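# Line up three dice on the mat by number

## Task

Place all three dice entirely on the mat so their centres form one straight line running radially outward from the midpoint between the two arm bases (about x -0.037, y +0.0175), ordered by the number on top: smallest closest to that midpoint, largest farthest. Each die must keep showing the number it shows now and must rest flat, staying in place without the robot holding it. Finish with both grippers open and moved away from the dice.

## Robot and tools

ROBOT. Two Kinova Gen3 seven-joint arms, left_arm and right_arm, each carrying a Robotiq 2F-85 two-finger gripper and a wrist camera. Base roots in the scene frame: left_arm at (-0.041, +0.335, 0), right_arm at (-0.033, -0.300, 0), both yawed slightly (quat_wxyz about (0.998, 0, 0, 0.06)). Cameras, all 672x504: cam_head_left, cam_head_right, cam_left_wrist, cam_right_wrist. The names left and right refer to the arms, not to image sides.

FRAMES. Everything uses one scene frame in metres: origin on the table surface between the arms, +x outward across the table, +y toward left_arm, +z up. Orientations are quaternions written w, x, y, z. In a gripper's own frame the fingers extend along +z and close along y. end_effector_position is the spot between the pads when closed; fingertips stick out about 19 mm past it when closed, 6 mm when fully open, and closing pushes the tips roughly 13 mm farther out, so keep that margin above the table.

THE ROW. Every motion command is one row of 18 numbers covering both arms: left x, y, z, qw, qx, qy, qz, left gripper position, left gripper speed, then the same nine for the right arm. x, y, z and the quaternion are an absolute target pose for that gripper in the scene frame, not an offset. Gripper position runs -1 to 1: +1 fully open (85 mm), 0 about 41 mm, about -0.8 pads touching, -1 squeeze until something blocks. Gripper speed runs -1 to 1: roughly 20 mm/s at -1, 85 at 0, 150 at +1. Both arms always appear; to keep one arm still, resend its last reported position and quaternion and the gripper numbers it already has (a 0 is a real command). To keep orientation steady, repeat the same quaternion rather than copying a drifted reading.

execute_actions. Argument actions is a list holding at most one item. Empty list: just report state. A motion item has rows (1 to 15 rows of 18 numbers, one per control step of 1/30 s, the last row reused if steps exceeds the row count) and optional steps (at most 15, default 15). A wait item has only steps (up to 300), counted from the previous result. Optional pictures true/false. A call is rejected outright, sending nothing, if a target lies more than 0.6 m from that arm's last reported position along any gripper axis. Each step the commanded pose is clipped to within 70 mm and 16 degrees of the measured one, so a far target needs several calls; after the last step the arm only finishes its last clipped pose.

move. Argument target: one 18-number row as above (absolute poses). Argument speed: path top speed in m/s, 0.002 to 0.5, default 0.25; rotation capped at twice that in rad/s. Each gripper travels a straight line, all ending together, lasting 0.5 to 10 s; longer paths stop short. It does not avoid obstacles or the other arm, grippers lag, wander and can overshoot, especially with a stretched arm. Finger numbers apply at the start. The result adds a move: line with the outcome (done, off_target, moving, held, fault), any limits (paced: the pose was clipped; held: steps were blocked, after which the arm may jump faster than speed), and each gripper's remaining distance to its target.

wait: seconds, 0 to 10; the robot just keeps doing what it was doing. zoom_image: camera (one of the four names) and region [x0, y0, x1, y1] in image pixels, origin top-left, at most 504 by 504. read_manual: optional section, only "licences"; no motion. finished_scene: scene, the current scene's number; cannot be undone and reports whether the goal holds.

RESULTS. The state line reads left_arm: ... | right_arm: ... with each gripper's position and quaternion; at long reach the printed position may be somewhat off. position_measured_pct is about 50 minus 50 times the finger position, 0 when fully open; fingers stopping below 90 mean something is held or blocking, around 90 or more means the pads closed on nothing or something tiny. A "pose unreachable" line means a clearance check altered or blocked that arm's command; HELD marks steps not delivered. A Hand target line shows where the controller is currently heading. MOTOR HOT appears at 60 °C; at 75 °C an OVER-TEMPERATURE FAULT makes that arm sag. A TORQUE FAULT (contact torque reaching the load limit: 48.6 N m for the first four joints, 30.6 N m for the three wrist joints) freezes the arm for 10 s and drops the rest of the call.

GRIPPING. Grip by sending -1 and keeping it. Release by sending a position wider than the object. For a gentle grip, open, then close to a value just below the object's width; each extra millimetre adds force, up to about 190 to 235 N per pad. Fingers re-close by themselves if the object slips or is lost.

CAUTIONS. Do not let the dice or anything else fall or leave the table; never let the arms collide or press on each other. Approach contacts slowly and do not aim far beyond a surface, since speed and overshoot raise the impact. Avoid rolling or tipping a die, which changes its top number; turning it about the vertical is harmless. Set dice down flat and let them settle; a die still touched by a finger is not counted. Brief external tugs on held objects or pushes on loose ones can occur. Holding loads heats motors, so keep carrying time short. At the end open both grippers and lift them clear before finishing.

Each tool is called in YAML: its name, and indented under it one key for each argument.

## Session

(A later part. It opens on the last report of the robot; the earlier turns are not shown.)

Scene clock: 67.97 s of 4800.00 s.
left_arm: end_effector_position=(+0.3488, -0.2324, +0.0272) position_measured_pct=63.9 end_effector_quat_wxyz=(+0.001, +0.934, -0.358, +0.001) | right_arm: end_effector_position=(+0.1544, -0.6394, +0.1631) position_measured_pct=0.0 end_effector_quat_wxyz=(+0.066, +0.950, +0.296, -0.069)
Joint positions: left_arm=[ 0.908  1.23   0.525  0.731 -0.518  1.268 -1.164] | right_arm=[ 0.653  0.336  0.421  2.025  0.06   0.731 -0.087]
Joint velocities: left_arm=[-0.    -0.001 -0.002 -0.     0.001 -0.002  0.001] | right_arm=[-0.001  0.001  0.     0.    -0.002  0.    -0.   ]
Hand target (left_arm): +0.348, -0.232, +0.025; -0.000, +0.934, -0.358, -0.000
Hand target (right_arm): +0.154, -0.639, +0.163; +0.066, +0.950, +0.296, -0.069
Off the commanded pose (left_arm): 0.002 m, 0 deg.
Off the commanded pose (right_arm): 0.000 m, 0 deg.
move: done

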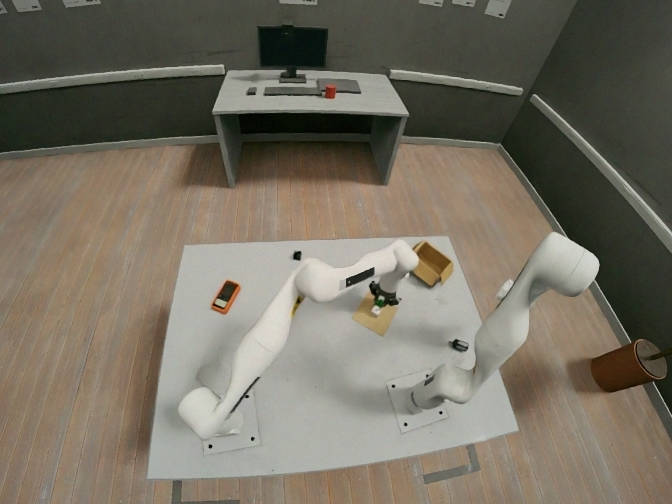

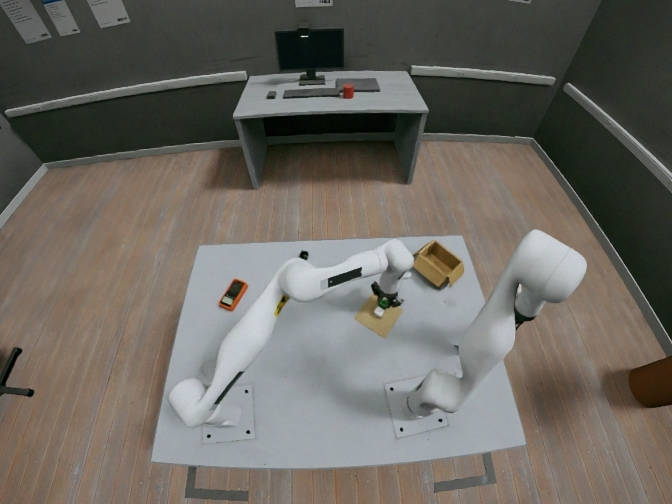

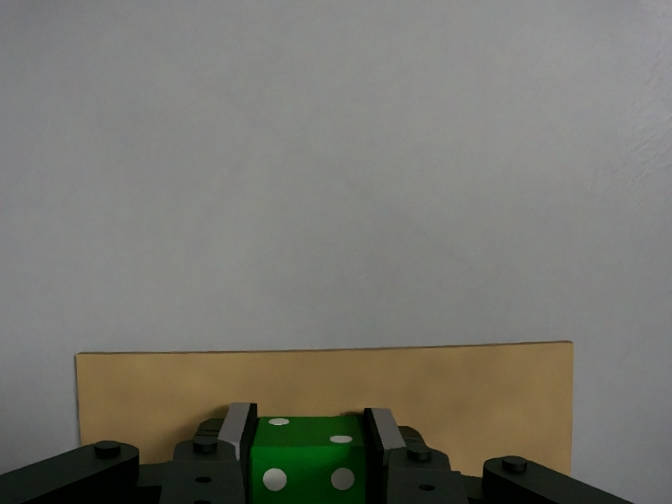

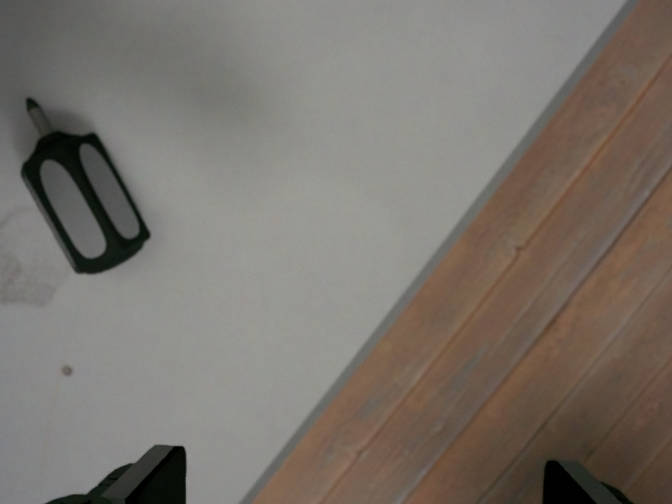

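move:
  target: [0.3483,-0.2318,0.025,0,0.934,-0.358,0,0.3,0,0.1544,-0.6394,0.1631,0.066,0.95,0.296,-0.069,1,0]

move:
  target: [0.3483,-0.2318,0.15,0,0.934,-0.358,0,1,0,0.1544,-0.6394,0.1631,0.066,0.95,0.296,-0.069,1,0]

move:
  target: [0.58,0.095,0.15,0,0.985,-0.174,0,1,0,0.1544,-0.6394,0.1631,0.066,0.95,0.296,-0.069,1,0]

Scene clock: 74.23 s of 4800.00 s.
left_arm: end_effector_position=(+0.3483, -0.2318, +0.0250) position_measured_pct=34.9 end_effector_quat_wxyz=(+0.000, +0.934, -0.358, +0.000) | right_arm: end_effector_position=(+0.1544, -0.6394, +0.1631) position_measured_pct=0.0 end_effector_quat_wxyz=(+0.066, +0.950, +0.296, -0.069)
Joint positions: left_arm=[ 0.908  1.233  0.524  0.732 -0.518  1.267 -1.164] | right_arm=[ 0.653  0.336  0.421  2.025  0.06   0.731 -0.087]
Joint velocities: left_arm=[ 0.     0.001 -0.001 -0.     0.001 -0.001 -0.001] | right_arm=[ 0.002 -0.001 -0.    -0.001 -0.    -0.    -0.002]
Hand target (left_arm): +0.348, -0.232, +0.025; +0.000, +0.934, -0.358, -0.000
Hand target (right_arm): +0.154, -0.639, +0.163; +0.066, +0.950, +0.296, -0.069
Off the commanded pose (left_arm): 0.000 m, 0 deg.
Off the commanded pose (right_arm): 0.000 m, 0 deg.
After step 90, 2.57 s passed at rest.
move: done

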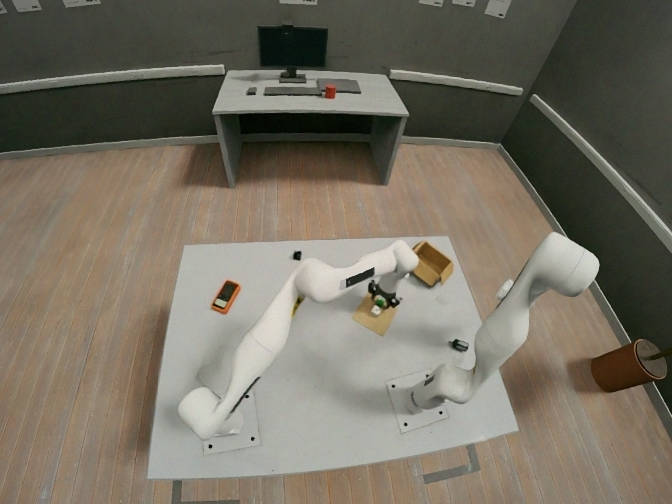

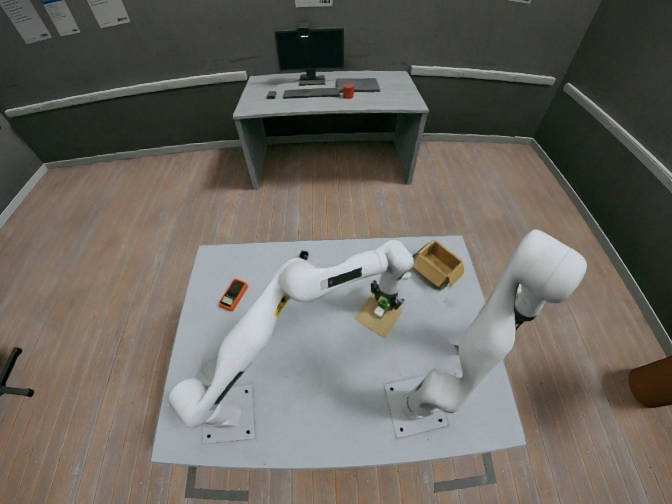

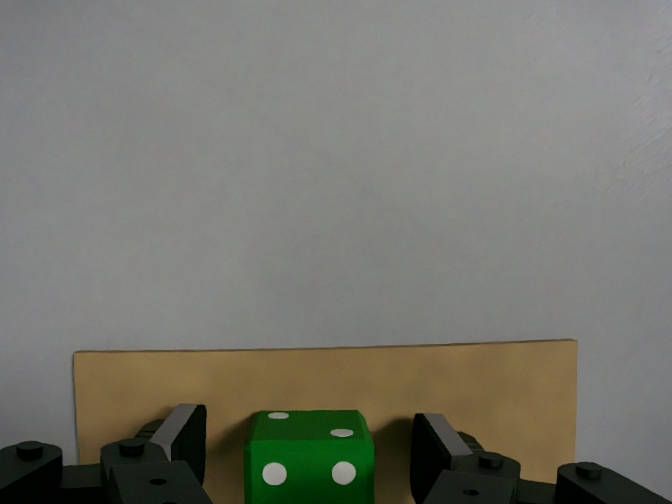

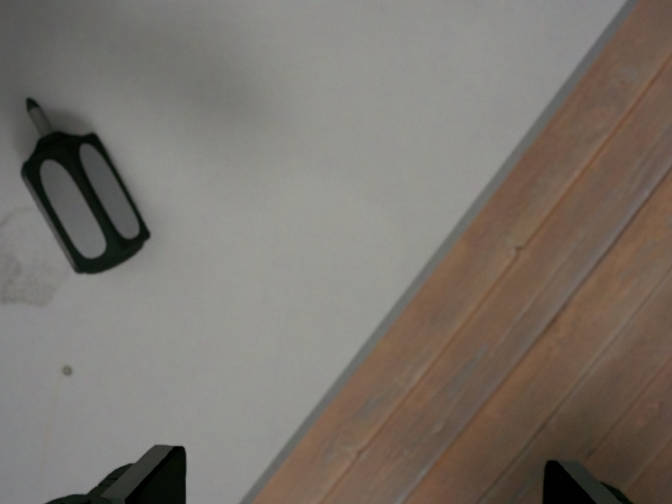

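Scene clock: 75.13 s of 4800.00 s.
left_arm: end_effector_position=(+0.3485, -0.2318, +0.1502) position_measured_pct=0.0 end_effector_quat_wxyz=(+0.000, +0.934, -0.358, +0.000) | right_arm: end_effector_position=(+0.1544, -0.6394, +0.1631) position_measured_pct=0.0 end_effector_quat_wxyz=(+0.066, +0.950, +0.296, -0.069)
Joint positions: left_arm=[ 0.937  1.126  0.551  0.548 -0.493  1.537 -1.218] | right_arm=[ 0.653  0.336  0.421  2.025  0.06   0.731 -0.087]
Joint velocities: left_arm=[ 0.004  0.005 -0.    -0.003 -0.    -0.    -0.   ] | right_arm=[-0.    -0.     0.001 -0.001  0.     0.    -0.001]
Hand target (left_arm): +0.348, -0.232, +0.150; +0.000, +0.934, -0.358, +0.000
Hand target (right_arm): +0.154, -0.639, +0.163; +0.066, +0.950, +0.296, -0.069
Off the commanded pose (left_arm): 0.000 m, 0 deg.
Off the commanded pose (right_arm): 0.000 m, 0 deg.
move: done

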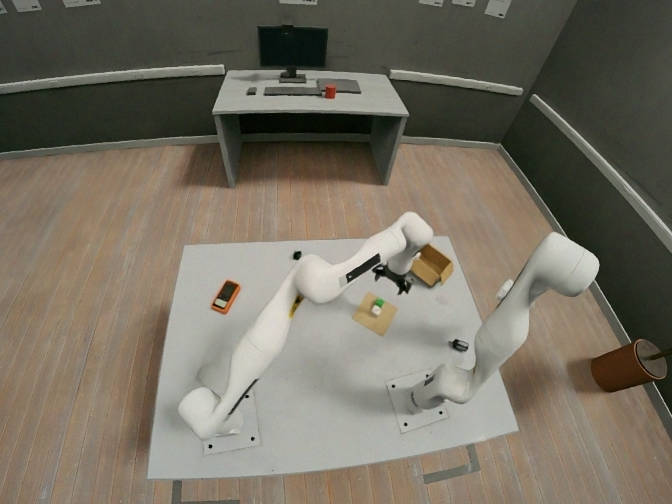

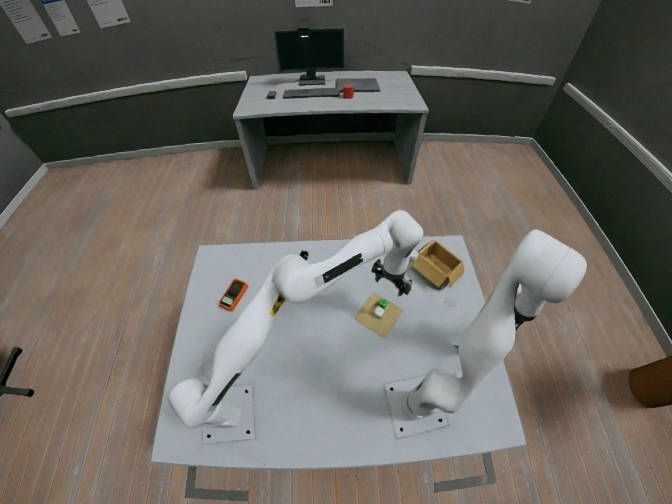

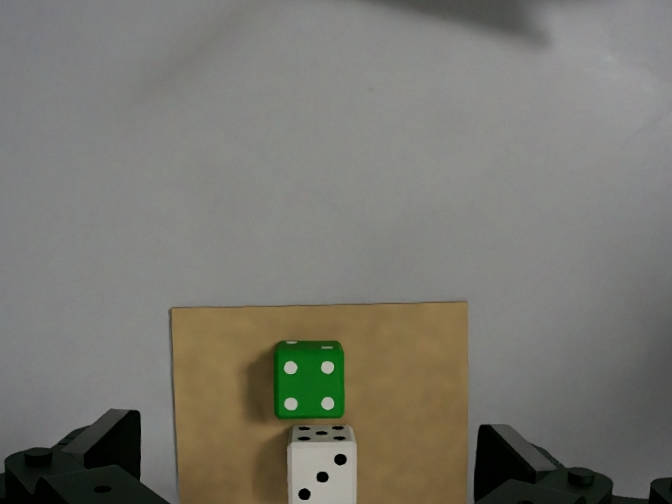

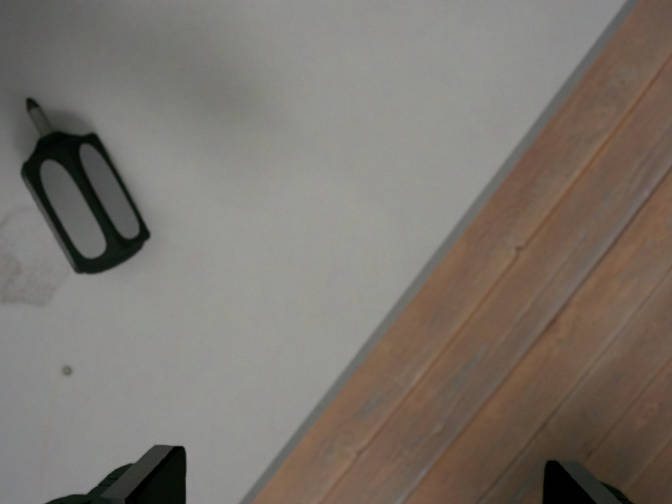

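Scene clock: 77.13 s of 4800.00 s.
left_arm: end_effector_position=(+0.5788, +0.0947, +0.1503) position_measured_pct=0.0 end_effector_quat_wxyz=(+0.001, +0.985, -0.174, +0.000) | right_arm: end_effector_position=(+0.1544, -0.6394, +0.1631) position_measured_pct=0.0 end_effector_quat_wxyz=(+0.066, +0.950, +0.296, -0.069)
Joint positions: left_arm=[ 0.304  1.037  0.506  0.744 -0.433  1.434 -1.405] | right_arm=[ 0.653  0.336  0.421  2.025  0.06   0.731 -0.087]
Joint velocities: left_arm=[-0.002  0.005 -0.    -0.003  0.002  0.    -0.001] | right_arm=[-0.001  0.     0.    -0.001 -0.    -0.    -0.   ]
Hand target (left_arm): +0.579, +0.095, +0.150; +0.001, +0.985, -0.174, -0.000
Hand target (right_arm): +0.154, -0.639, +0.163; +0.066, +0.950, +0.296, -0.069
Off the commanded pose (left_arm): 0.001 m, 0 deg.
Off the commanded pose (right_arm): 0.000 m, 0 deg.
move: done

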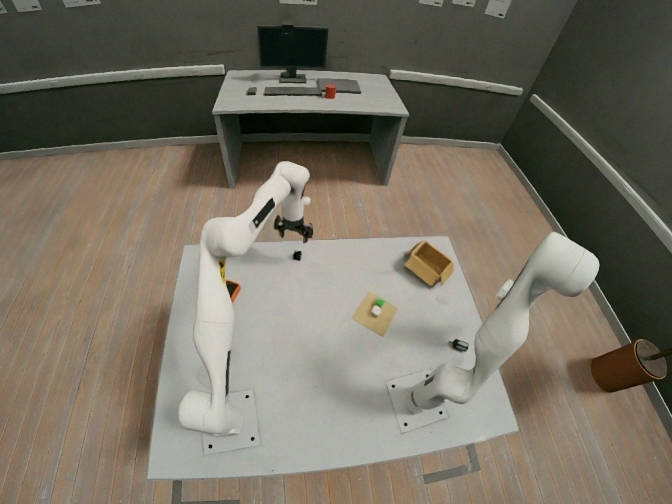

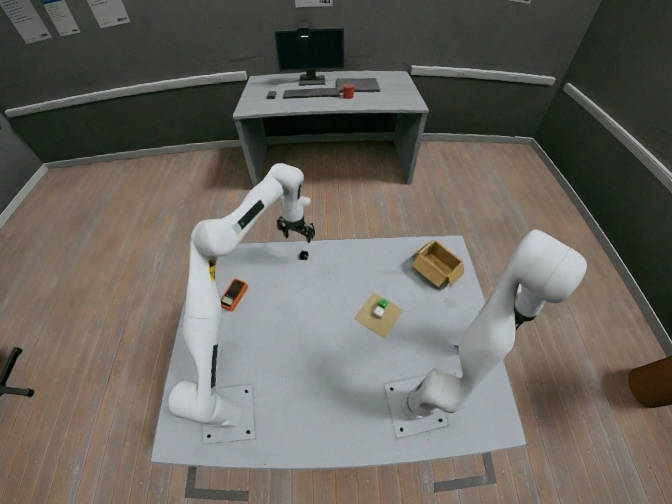

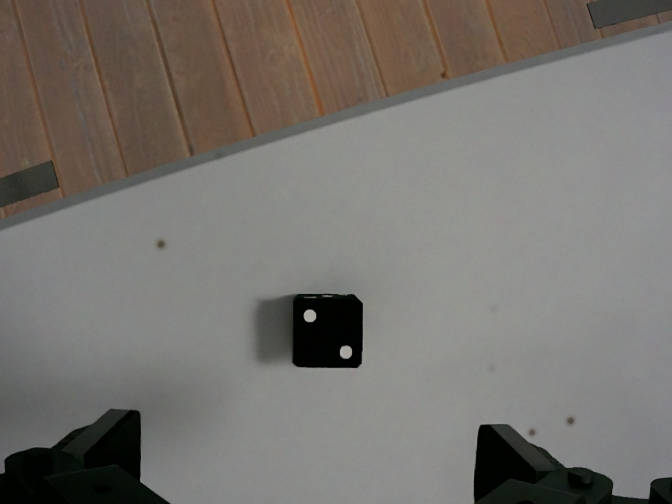

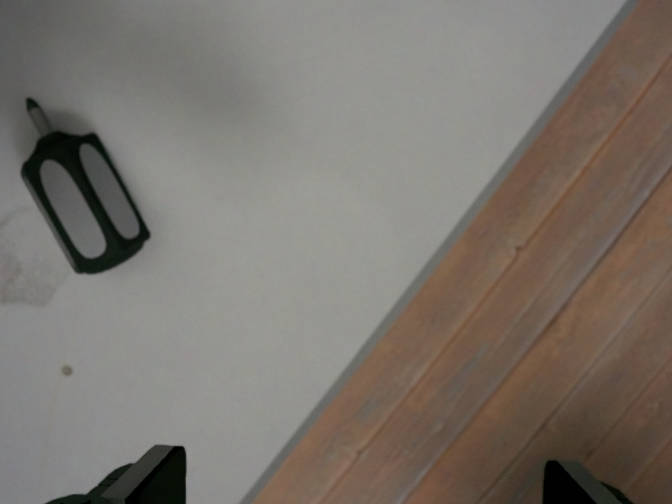

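move:
  target: [0.599,0.081,0.09,0,0.985,-0.174,0,1,0,0.1544,-0.6394,0.1631,0.066,0.95,0.296,-0.069,1,0]

Scene clock: 81.20 s of 4800.00 s.
left_arm: end_effector_position=(+0.5993, +0.0812, +0.0906) position_measured_pct=0.0 end_effector_quat_wxyz=(+0.000, +0.985, -0.174, +0.000) | right_arm: end_effector_position=(+0.1544, -0.6394, +0.1631) position_measured_pct=0.0 end_effector_quat_wxyz=(+0.066, +0.950, +0.296, -0.069)
Joint positions: left_arm=[ 0.339  1.162  0.49   0.655 -0.454  1.391 -1.413] | right_arm=[ 0.653  0.336  0.421  2.025  0.06   0.731 -0.087]
Joint velocities: left_arm=[ 0.005  0.009 -0.    -0.004 -0.001  0.002 -0.001] | right_arm=[ 0.002 -0.001 -0.001 -0.     0.    -0.    -0.001]
Hand target (left_arm): +0.599, +0.081, +0.090; +0.000, +0.985, -0.174, +0.000
Hand target (right_arm): +0.154, -0.639, +0.163; +0.066, +0.950, +0.296, -0.069
Off the commanded pose (left_arm): 0.001 m, 0 deg.
Off the commanded pose (right_arm): 0.000 m, 0 deg.
After step 90, 0.33 s passed at rest.
move: done

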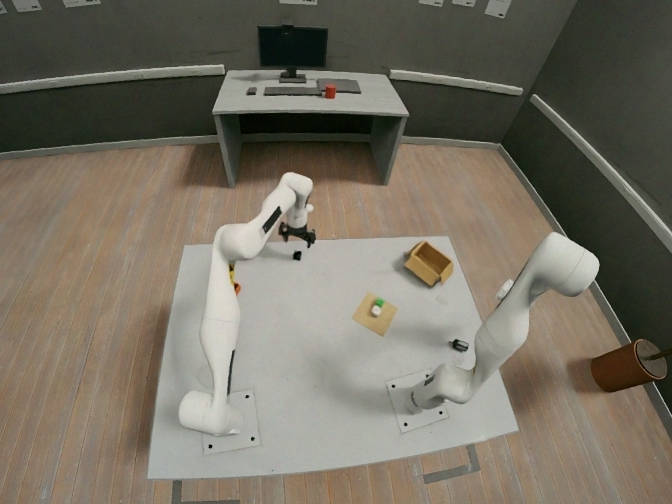

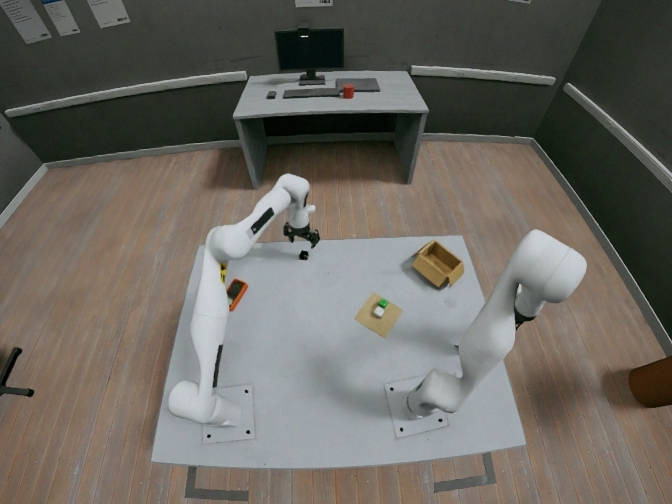

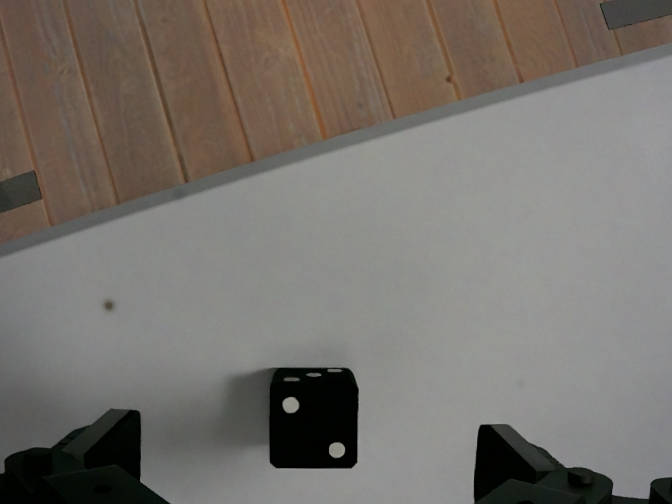

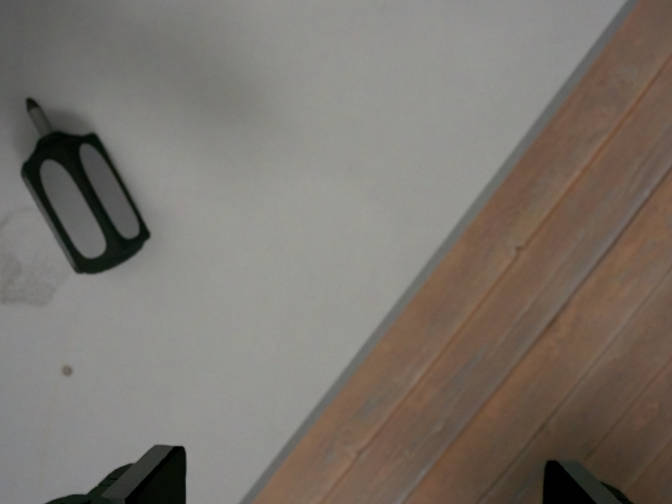

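Well aligned.

move:
  target: [0.598,0.0815,0.022,0,0.985,-0.174,0,1,0,0.1544,-0.6394,0.1631,0.066,0.95,0.296,-0.069,1,0]
  speed: 0.1

move:
  target: [0.598,0.0815,0.022,0,0.985,-0.174,0,-1,0,0.1544,-0.6394,0.1631,0.066,0.95,0.296,-0.069,1,0]

move:
  target: [0.598,0.0815,0.1,0,0.985,-0.174,0,-1,0,0.1544,-0.6394,0.1631,0.066,0.95,0.296,-0.069,1,0]

move:
  target: [0.2777,-0.1862,0.1,0,0.934,-0.358,0,-1,0,0.1544,-0.6394,0.1631,0.066,0.95,0.296,-0.069,1,0]

move:
  target: [0.2777,-0.1862,0.025,0,0.934,-0.358,0,-1,0,0.1544,-0.6394,0.1631,0.066,0.95,0.296,-0.069,1,0]
  speed: 0.08

Scene clock: 87.93 s of 4800.00 s.
left_arm: end_effector_position=(+0.5980, +0.0815, +0.0221) position_measured_pct=0.0 end_effector_quat_wxyz=(-0.000, +0.985, -0.174, +0.000) | right_arm: end_effector_position=(+0.1544, -0.6394, +0.1631) position_measured_pct=0.0 end_effector_quat_wxyz=(+0.066, +0.950, +0.296, -0.069)
Joint positions: left_arm=[ 0.33   1.229  0.474  0.732 -0.469  1.254 -1.391] | right_arm=[ 0.653  0.336  0.421  2.025  0.06   0.731 -0.087]
Joint velocities: left_arm=[-0.001 -0.001  0.001 -0.001  0.    -0.    -0.001] | right_arm=[-0.001  0.     0.    -0.     0.001  0.    -0.   ]
Hand target (left_arm): +0.598, +0.082, +0.022; -0.000, +0.985, -0.174, -0.000
Hand target (right_arm): +0.154, -0.639, +0.163; +0.066, +0.950, +0.296, -0.069
Off the commanded pose (left_arm): 0.000 m, 0 deg.
Off the commanded pose (right_arm): 0.000 m, 0 deg.
After step 90, 2.77 s passed at rest.
move: done

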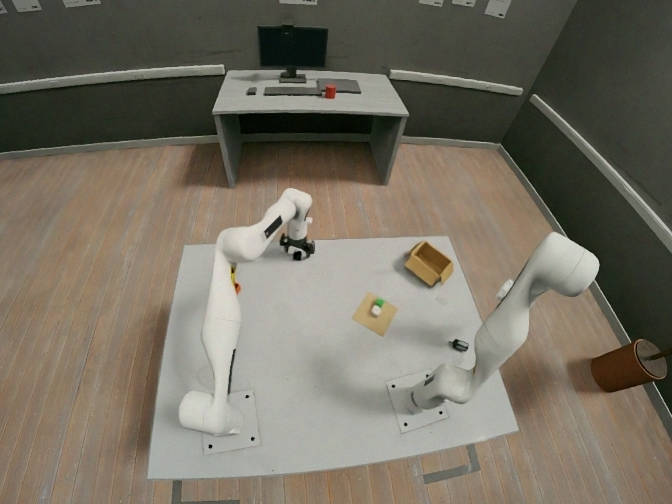

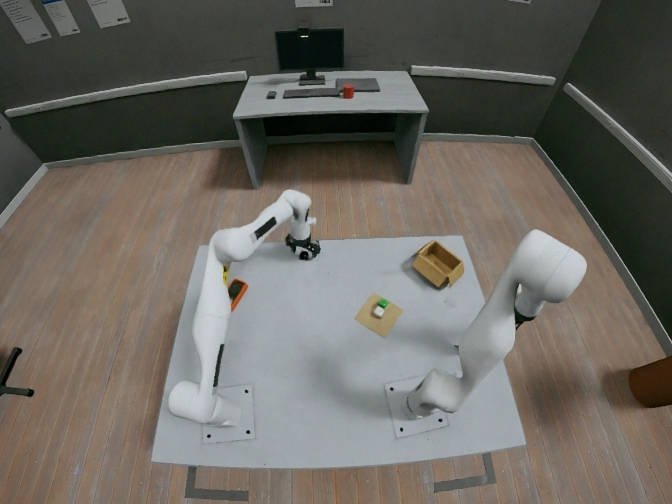

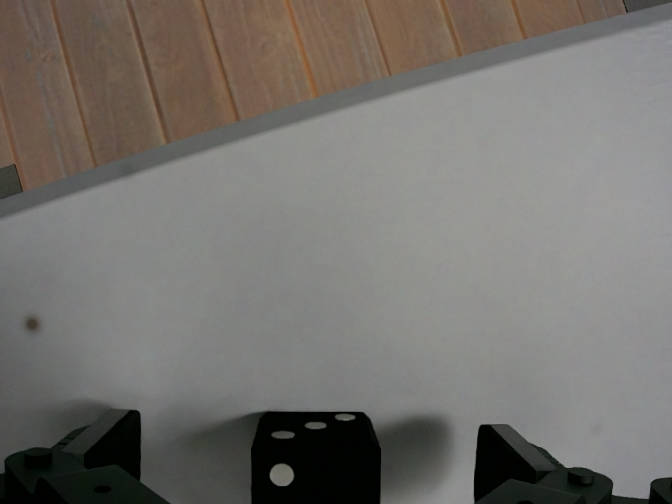

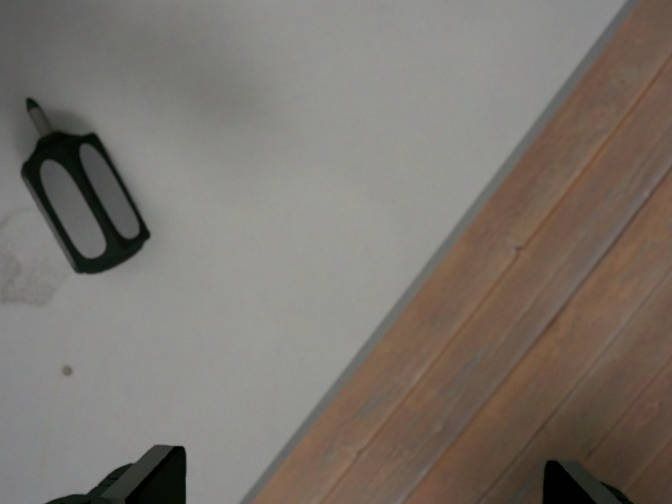

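Scene clock: 88.97 s of 4800.00 s.
left_arm: end_effector_position=(+0.5982, +0.0814, +0.0225) position_measured_pct=63.5 end_effector_quat_wxyz=(+0.000, +0.985, -0.174, +0.000) | right_arm: end_effector_position=(+0.1544, -0.6394, +0.1631) position_measured_pct=0.0 end_effector_quat_wxyz=(+0.066, +0.950, +0.296, -0.069)
Joint positions: left_arm=[ 0.33   1.229  0.474  0.731 -0.469  1.254 -1.391] | right_arm=[ 0.653  0.336  0.421  2.025  0.06   0.731 -0.087]
Joint velocities: left_arm=[ 0.001  0.    -0.001  0.    -0.     0.001  0.   ] | right_arm=[ 0.     0.    -0.    -0.001 -0.001 -0.     0.002]
Hand target (left_arm): +0.598, +0.081, +0.022; +0.000, +0.985, -0.174, +0.000
Hand target (right_arm): +0.154, -0.639, +0.163; +0.066, +0.950, +0.296, -0.069
Off the commanded pose (left_arm): 0.001 m, 0 deg.
Off the commanded pose (right_arm): 0.000 m, 0 deg.
move: done

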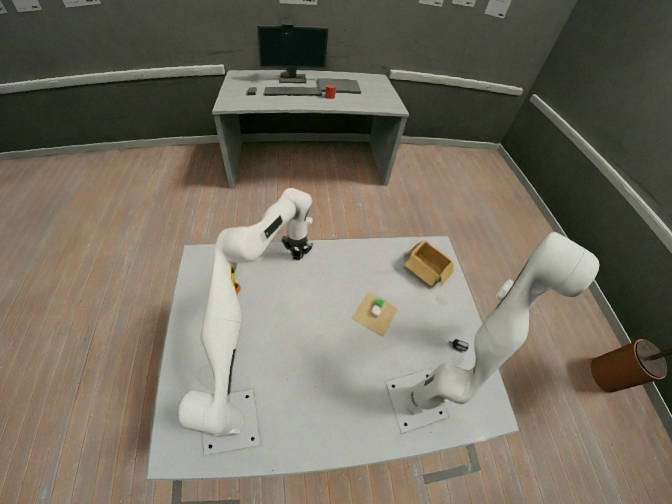

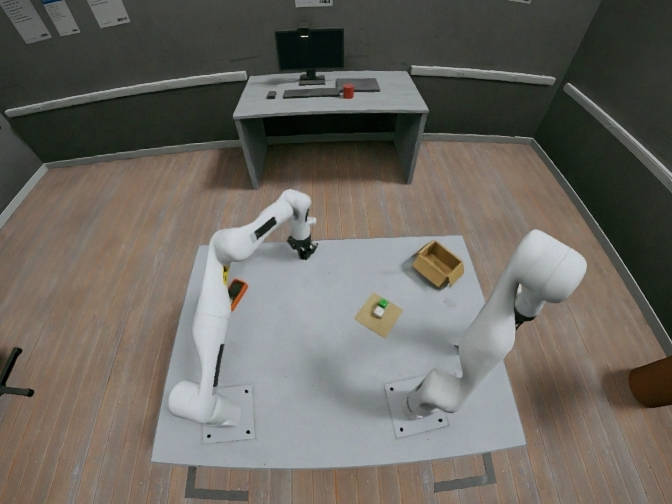

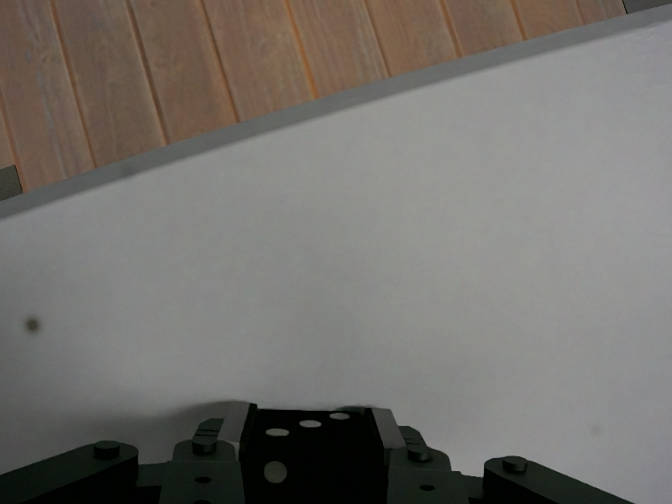

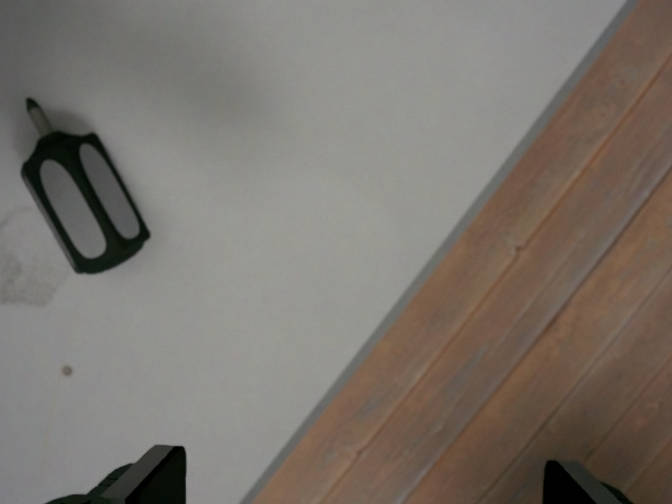

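Scene clock: 89.70 s of 4800.00 s.
left_arm: end_effector_position=(+0.5981, +0.0815, +0.1000) position_measured_pct=63.5 end_effector_quat_wxyz=(+0.000, +0.985, -0.174, +0.000) | right_arm: end_effector_position=(+0.1544, -0.6394, +0.1631) position_measured_pct=0.0 end_effector_quat_wxyz=(+0.066, +0.950, +0.296, -0.069)
Joint positions: left_arm=[ 0.339  1.15   0.492  0.65  -0.452  1.408 -1.415] | right_arm=[ 0.653  0.336  0.421  2.025  0.06   0.731 -0.087]
Joint velocities: left_arm=[ 0.     0.001  0.001 -0.001 -0.001  0.    -0.001] | right_arm=[-0.001  0.001 -0.     0.     0.001  0.    -0.001]
Hand target (left_arm): +0.598, +0.081, +0.100; +0.000, +0.985, -0.174, +0.000
Hand target (right_arm): +0.154, -0.639, +0.163; +0.066, +0.950, +0.296, -0.069
Off the commanded pose (left_arm): 0.000 m, 0 deg.
Off the commanded pose (right_arm): 0.000 m, 0 deg.
move: done

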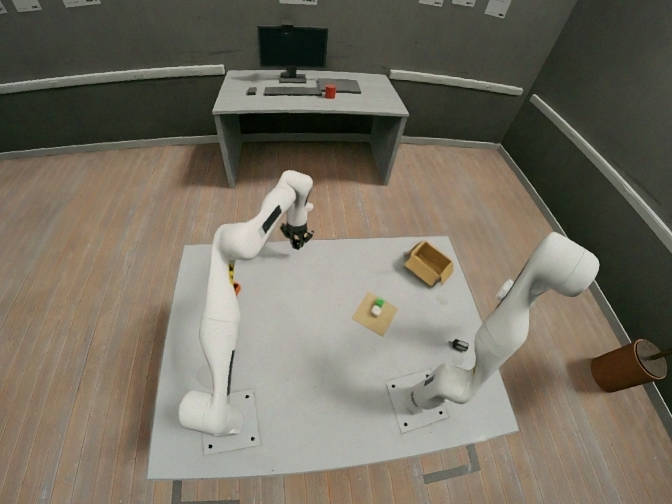

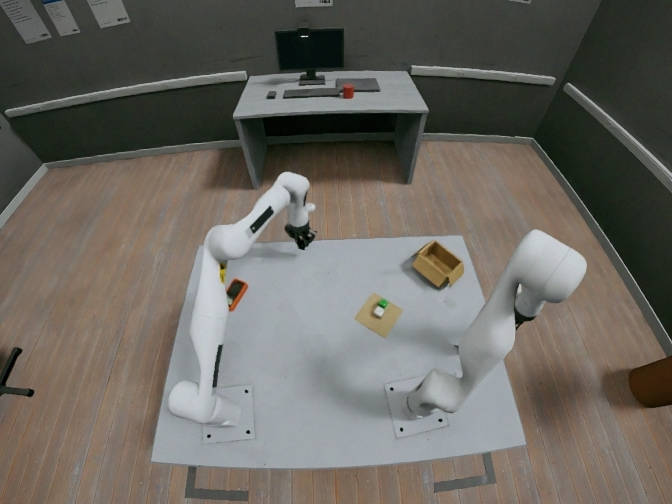

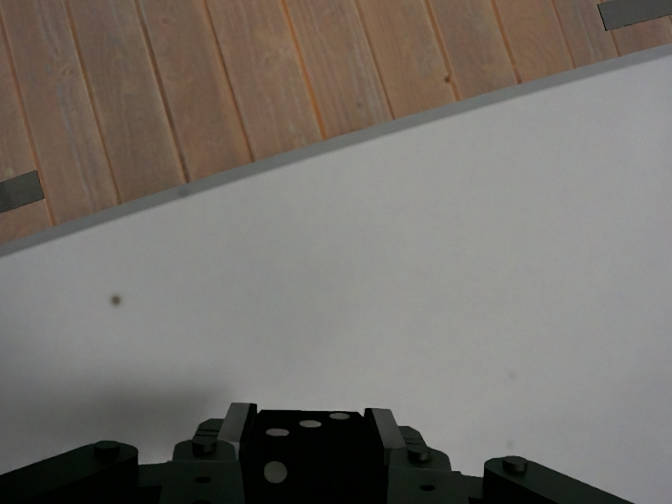

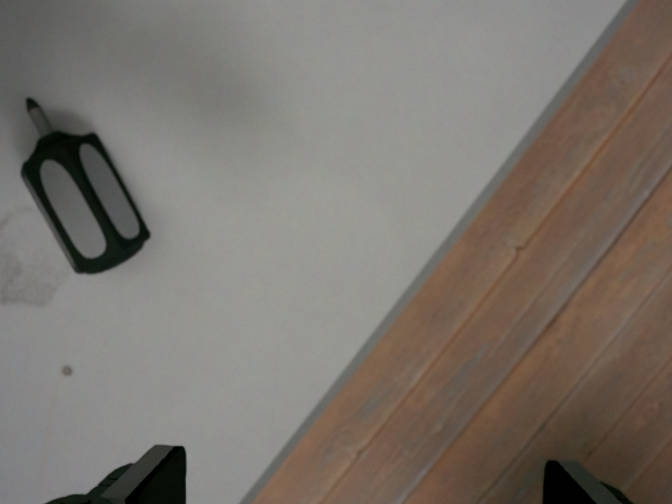

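Scene clock: 91.77 s of 4800.00 s.
left_arm: end_effector_position=(+0.2792, -0.1854, +0.1001) position_measured_pct=63.5 end_effector_quat_wxyz=(-0.002, +0.934, -0.357, -0.000) | right_arm: end_effector_position=(+0.1544, -0.6394, +0.1631) position_measured_pct=0.0 end_effector_quat_wxyz=(+0.066, +0.950, +0.296, -0.069)
Joint positions: left_arm=[ 0.86   0.954  0.554  1.14  -0.487  1.174 -1.022] | right_arm=[ 0.653  0.336  0.421  2.025  0.06   0.731 -0.087]
Joint velocities: left_arm=[ 0.005  0.003  0.002 -0.001 -0.     0.001  0.001] | right_arm=[-0.     0.001  0.     0.001 -0.001 -0.    -0.   ]
Hand target (left_arm): +0.279, -0.186, +0.100; -0.002, +0.934, -0.358, -0.000
Hand target (right_arm): +0.154, -0.639, +0.163; +0.066, +0.950, +0.296, -0.069
Off the commanded pose (left_arm): 0.002 m, 0 deg.
Off the commanded pose (right_arm): 0.000 m, 0 deg.
move: done

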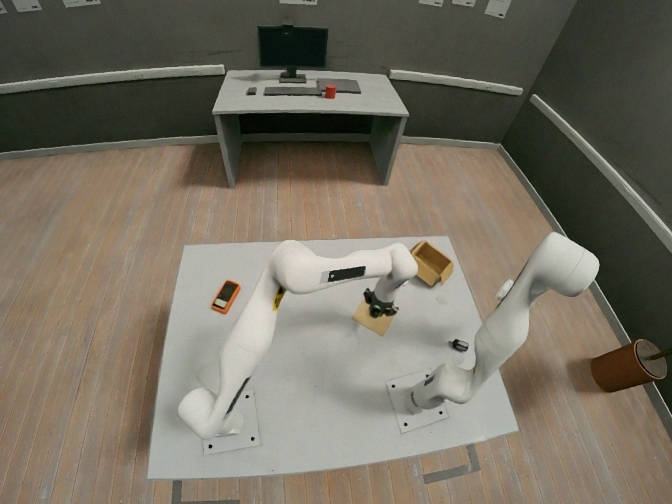

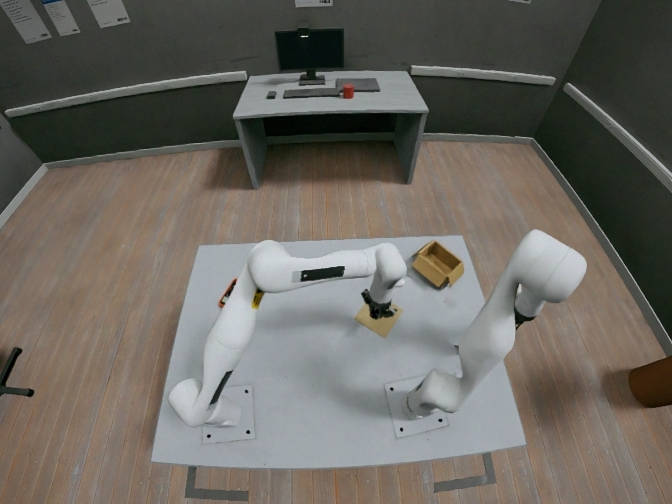

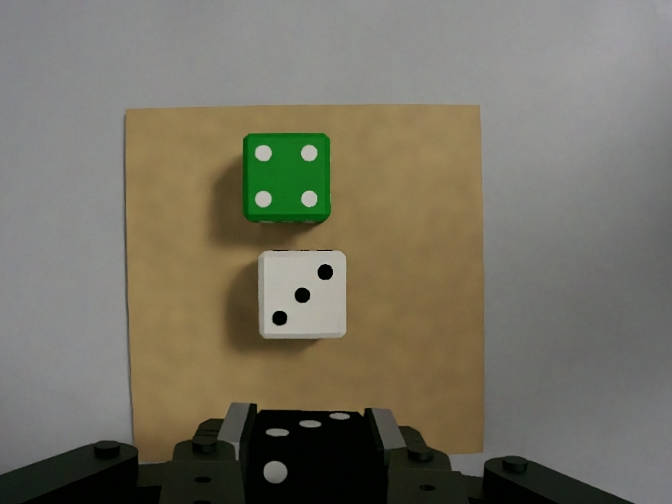

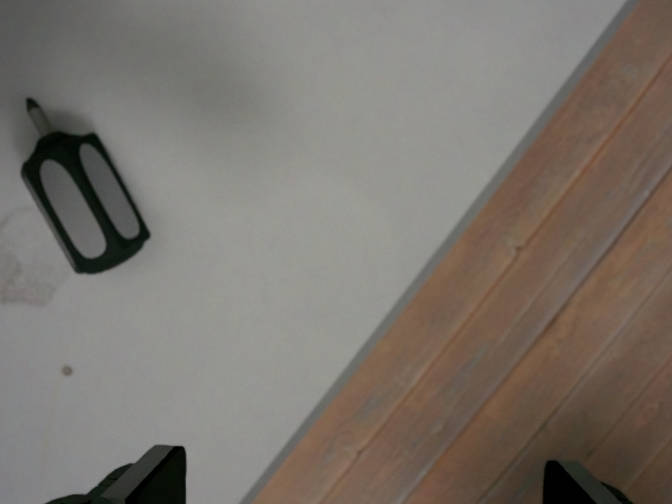

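Scene clock: 92.97 s of 4800.00 s.
left_arm: end_effector_position=(+0.2782, -0.1865, +0.0261) position_measured_pct=63.5 end_effector_quat_wxyz=(+0.000, +0.934, -0.358, +0.001) | right_arm: end_effector_position=(+0.1544, -0.6394, +0.1631) position_measured_pct=0.0 end_effector_quat_wxyz=(+0.066, +0.950, +0.296, -0.069)
Joint positions: left_arm=[ 0.87   1.048  0.518  1.198 -0.527  1.024 -0.989] | right_arm=[ 0.653  0.336  0.421  2.025  0.06   0.731 -0.087]
Joint velocities: left_arm=[-0.     0.     0.001 -0.001  0.001 -0.001 -0.001] | right_arm=[ 0.     0.    -0.    -0.     0.001 -0.     0.001]
Hand target (left_arm): +0.278, -0.186, +0.025; -0.000, +0.934, -0.358, +0.000
Hand target (right_arm): +0.154, -0.639, +0.163; +0.066, +0.950, +0.296, -0.069
Off the commanded pose (left_arm): 0.001 m, 0 deg.
Off the commanded pose (right_arm): 0.000 m, 0 deg.
move: done

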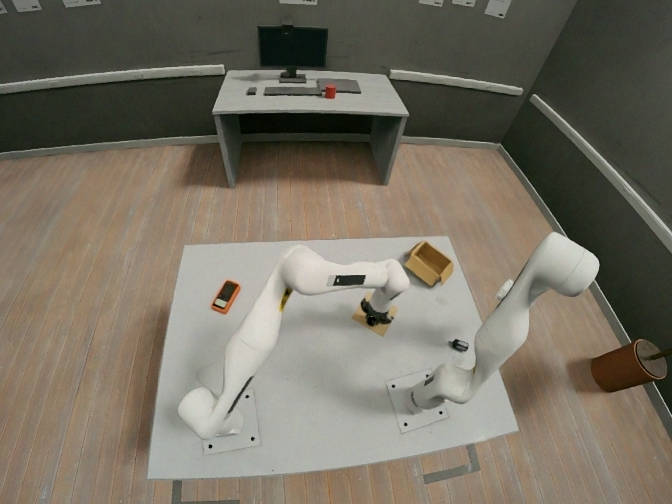

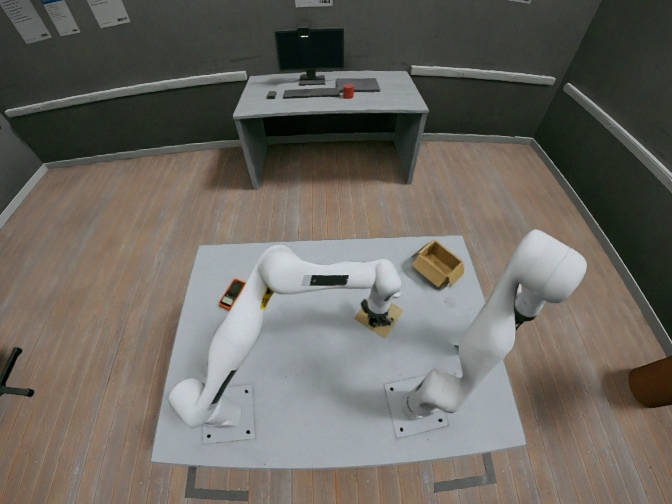

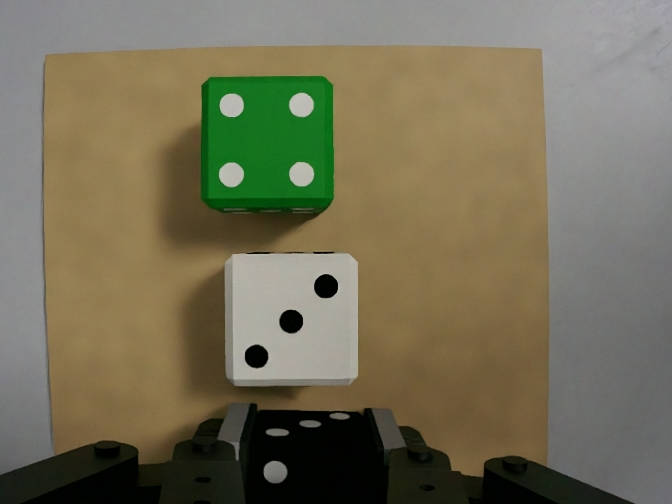

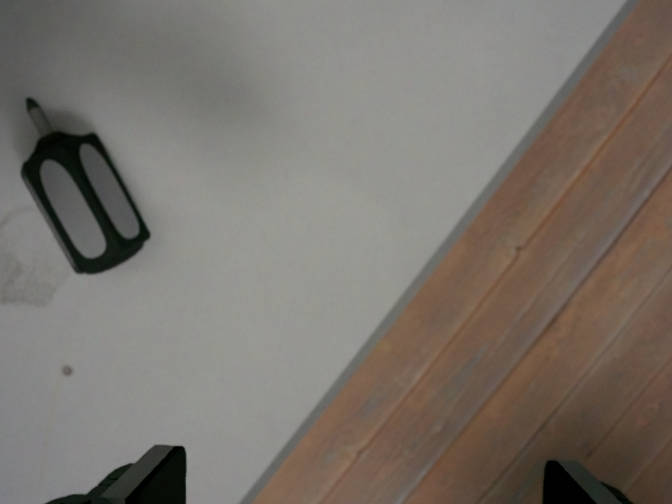

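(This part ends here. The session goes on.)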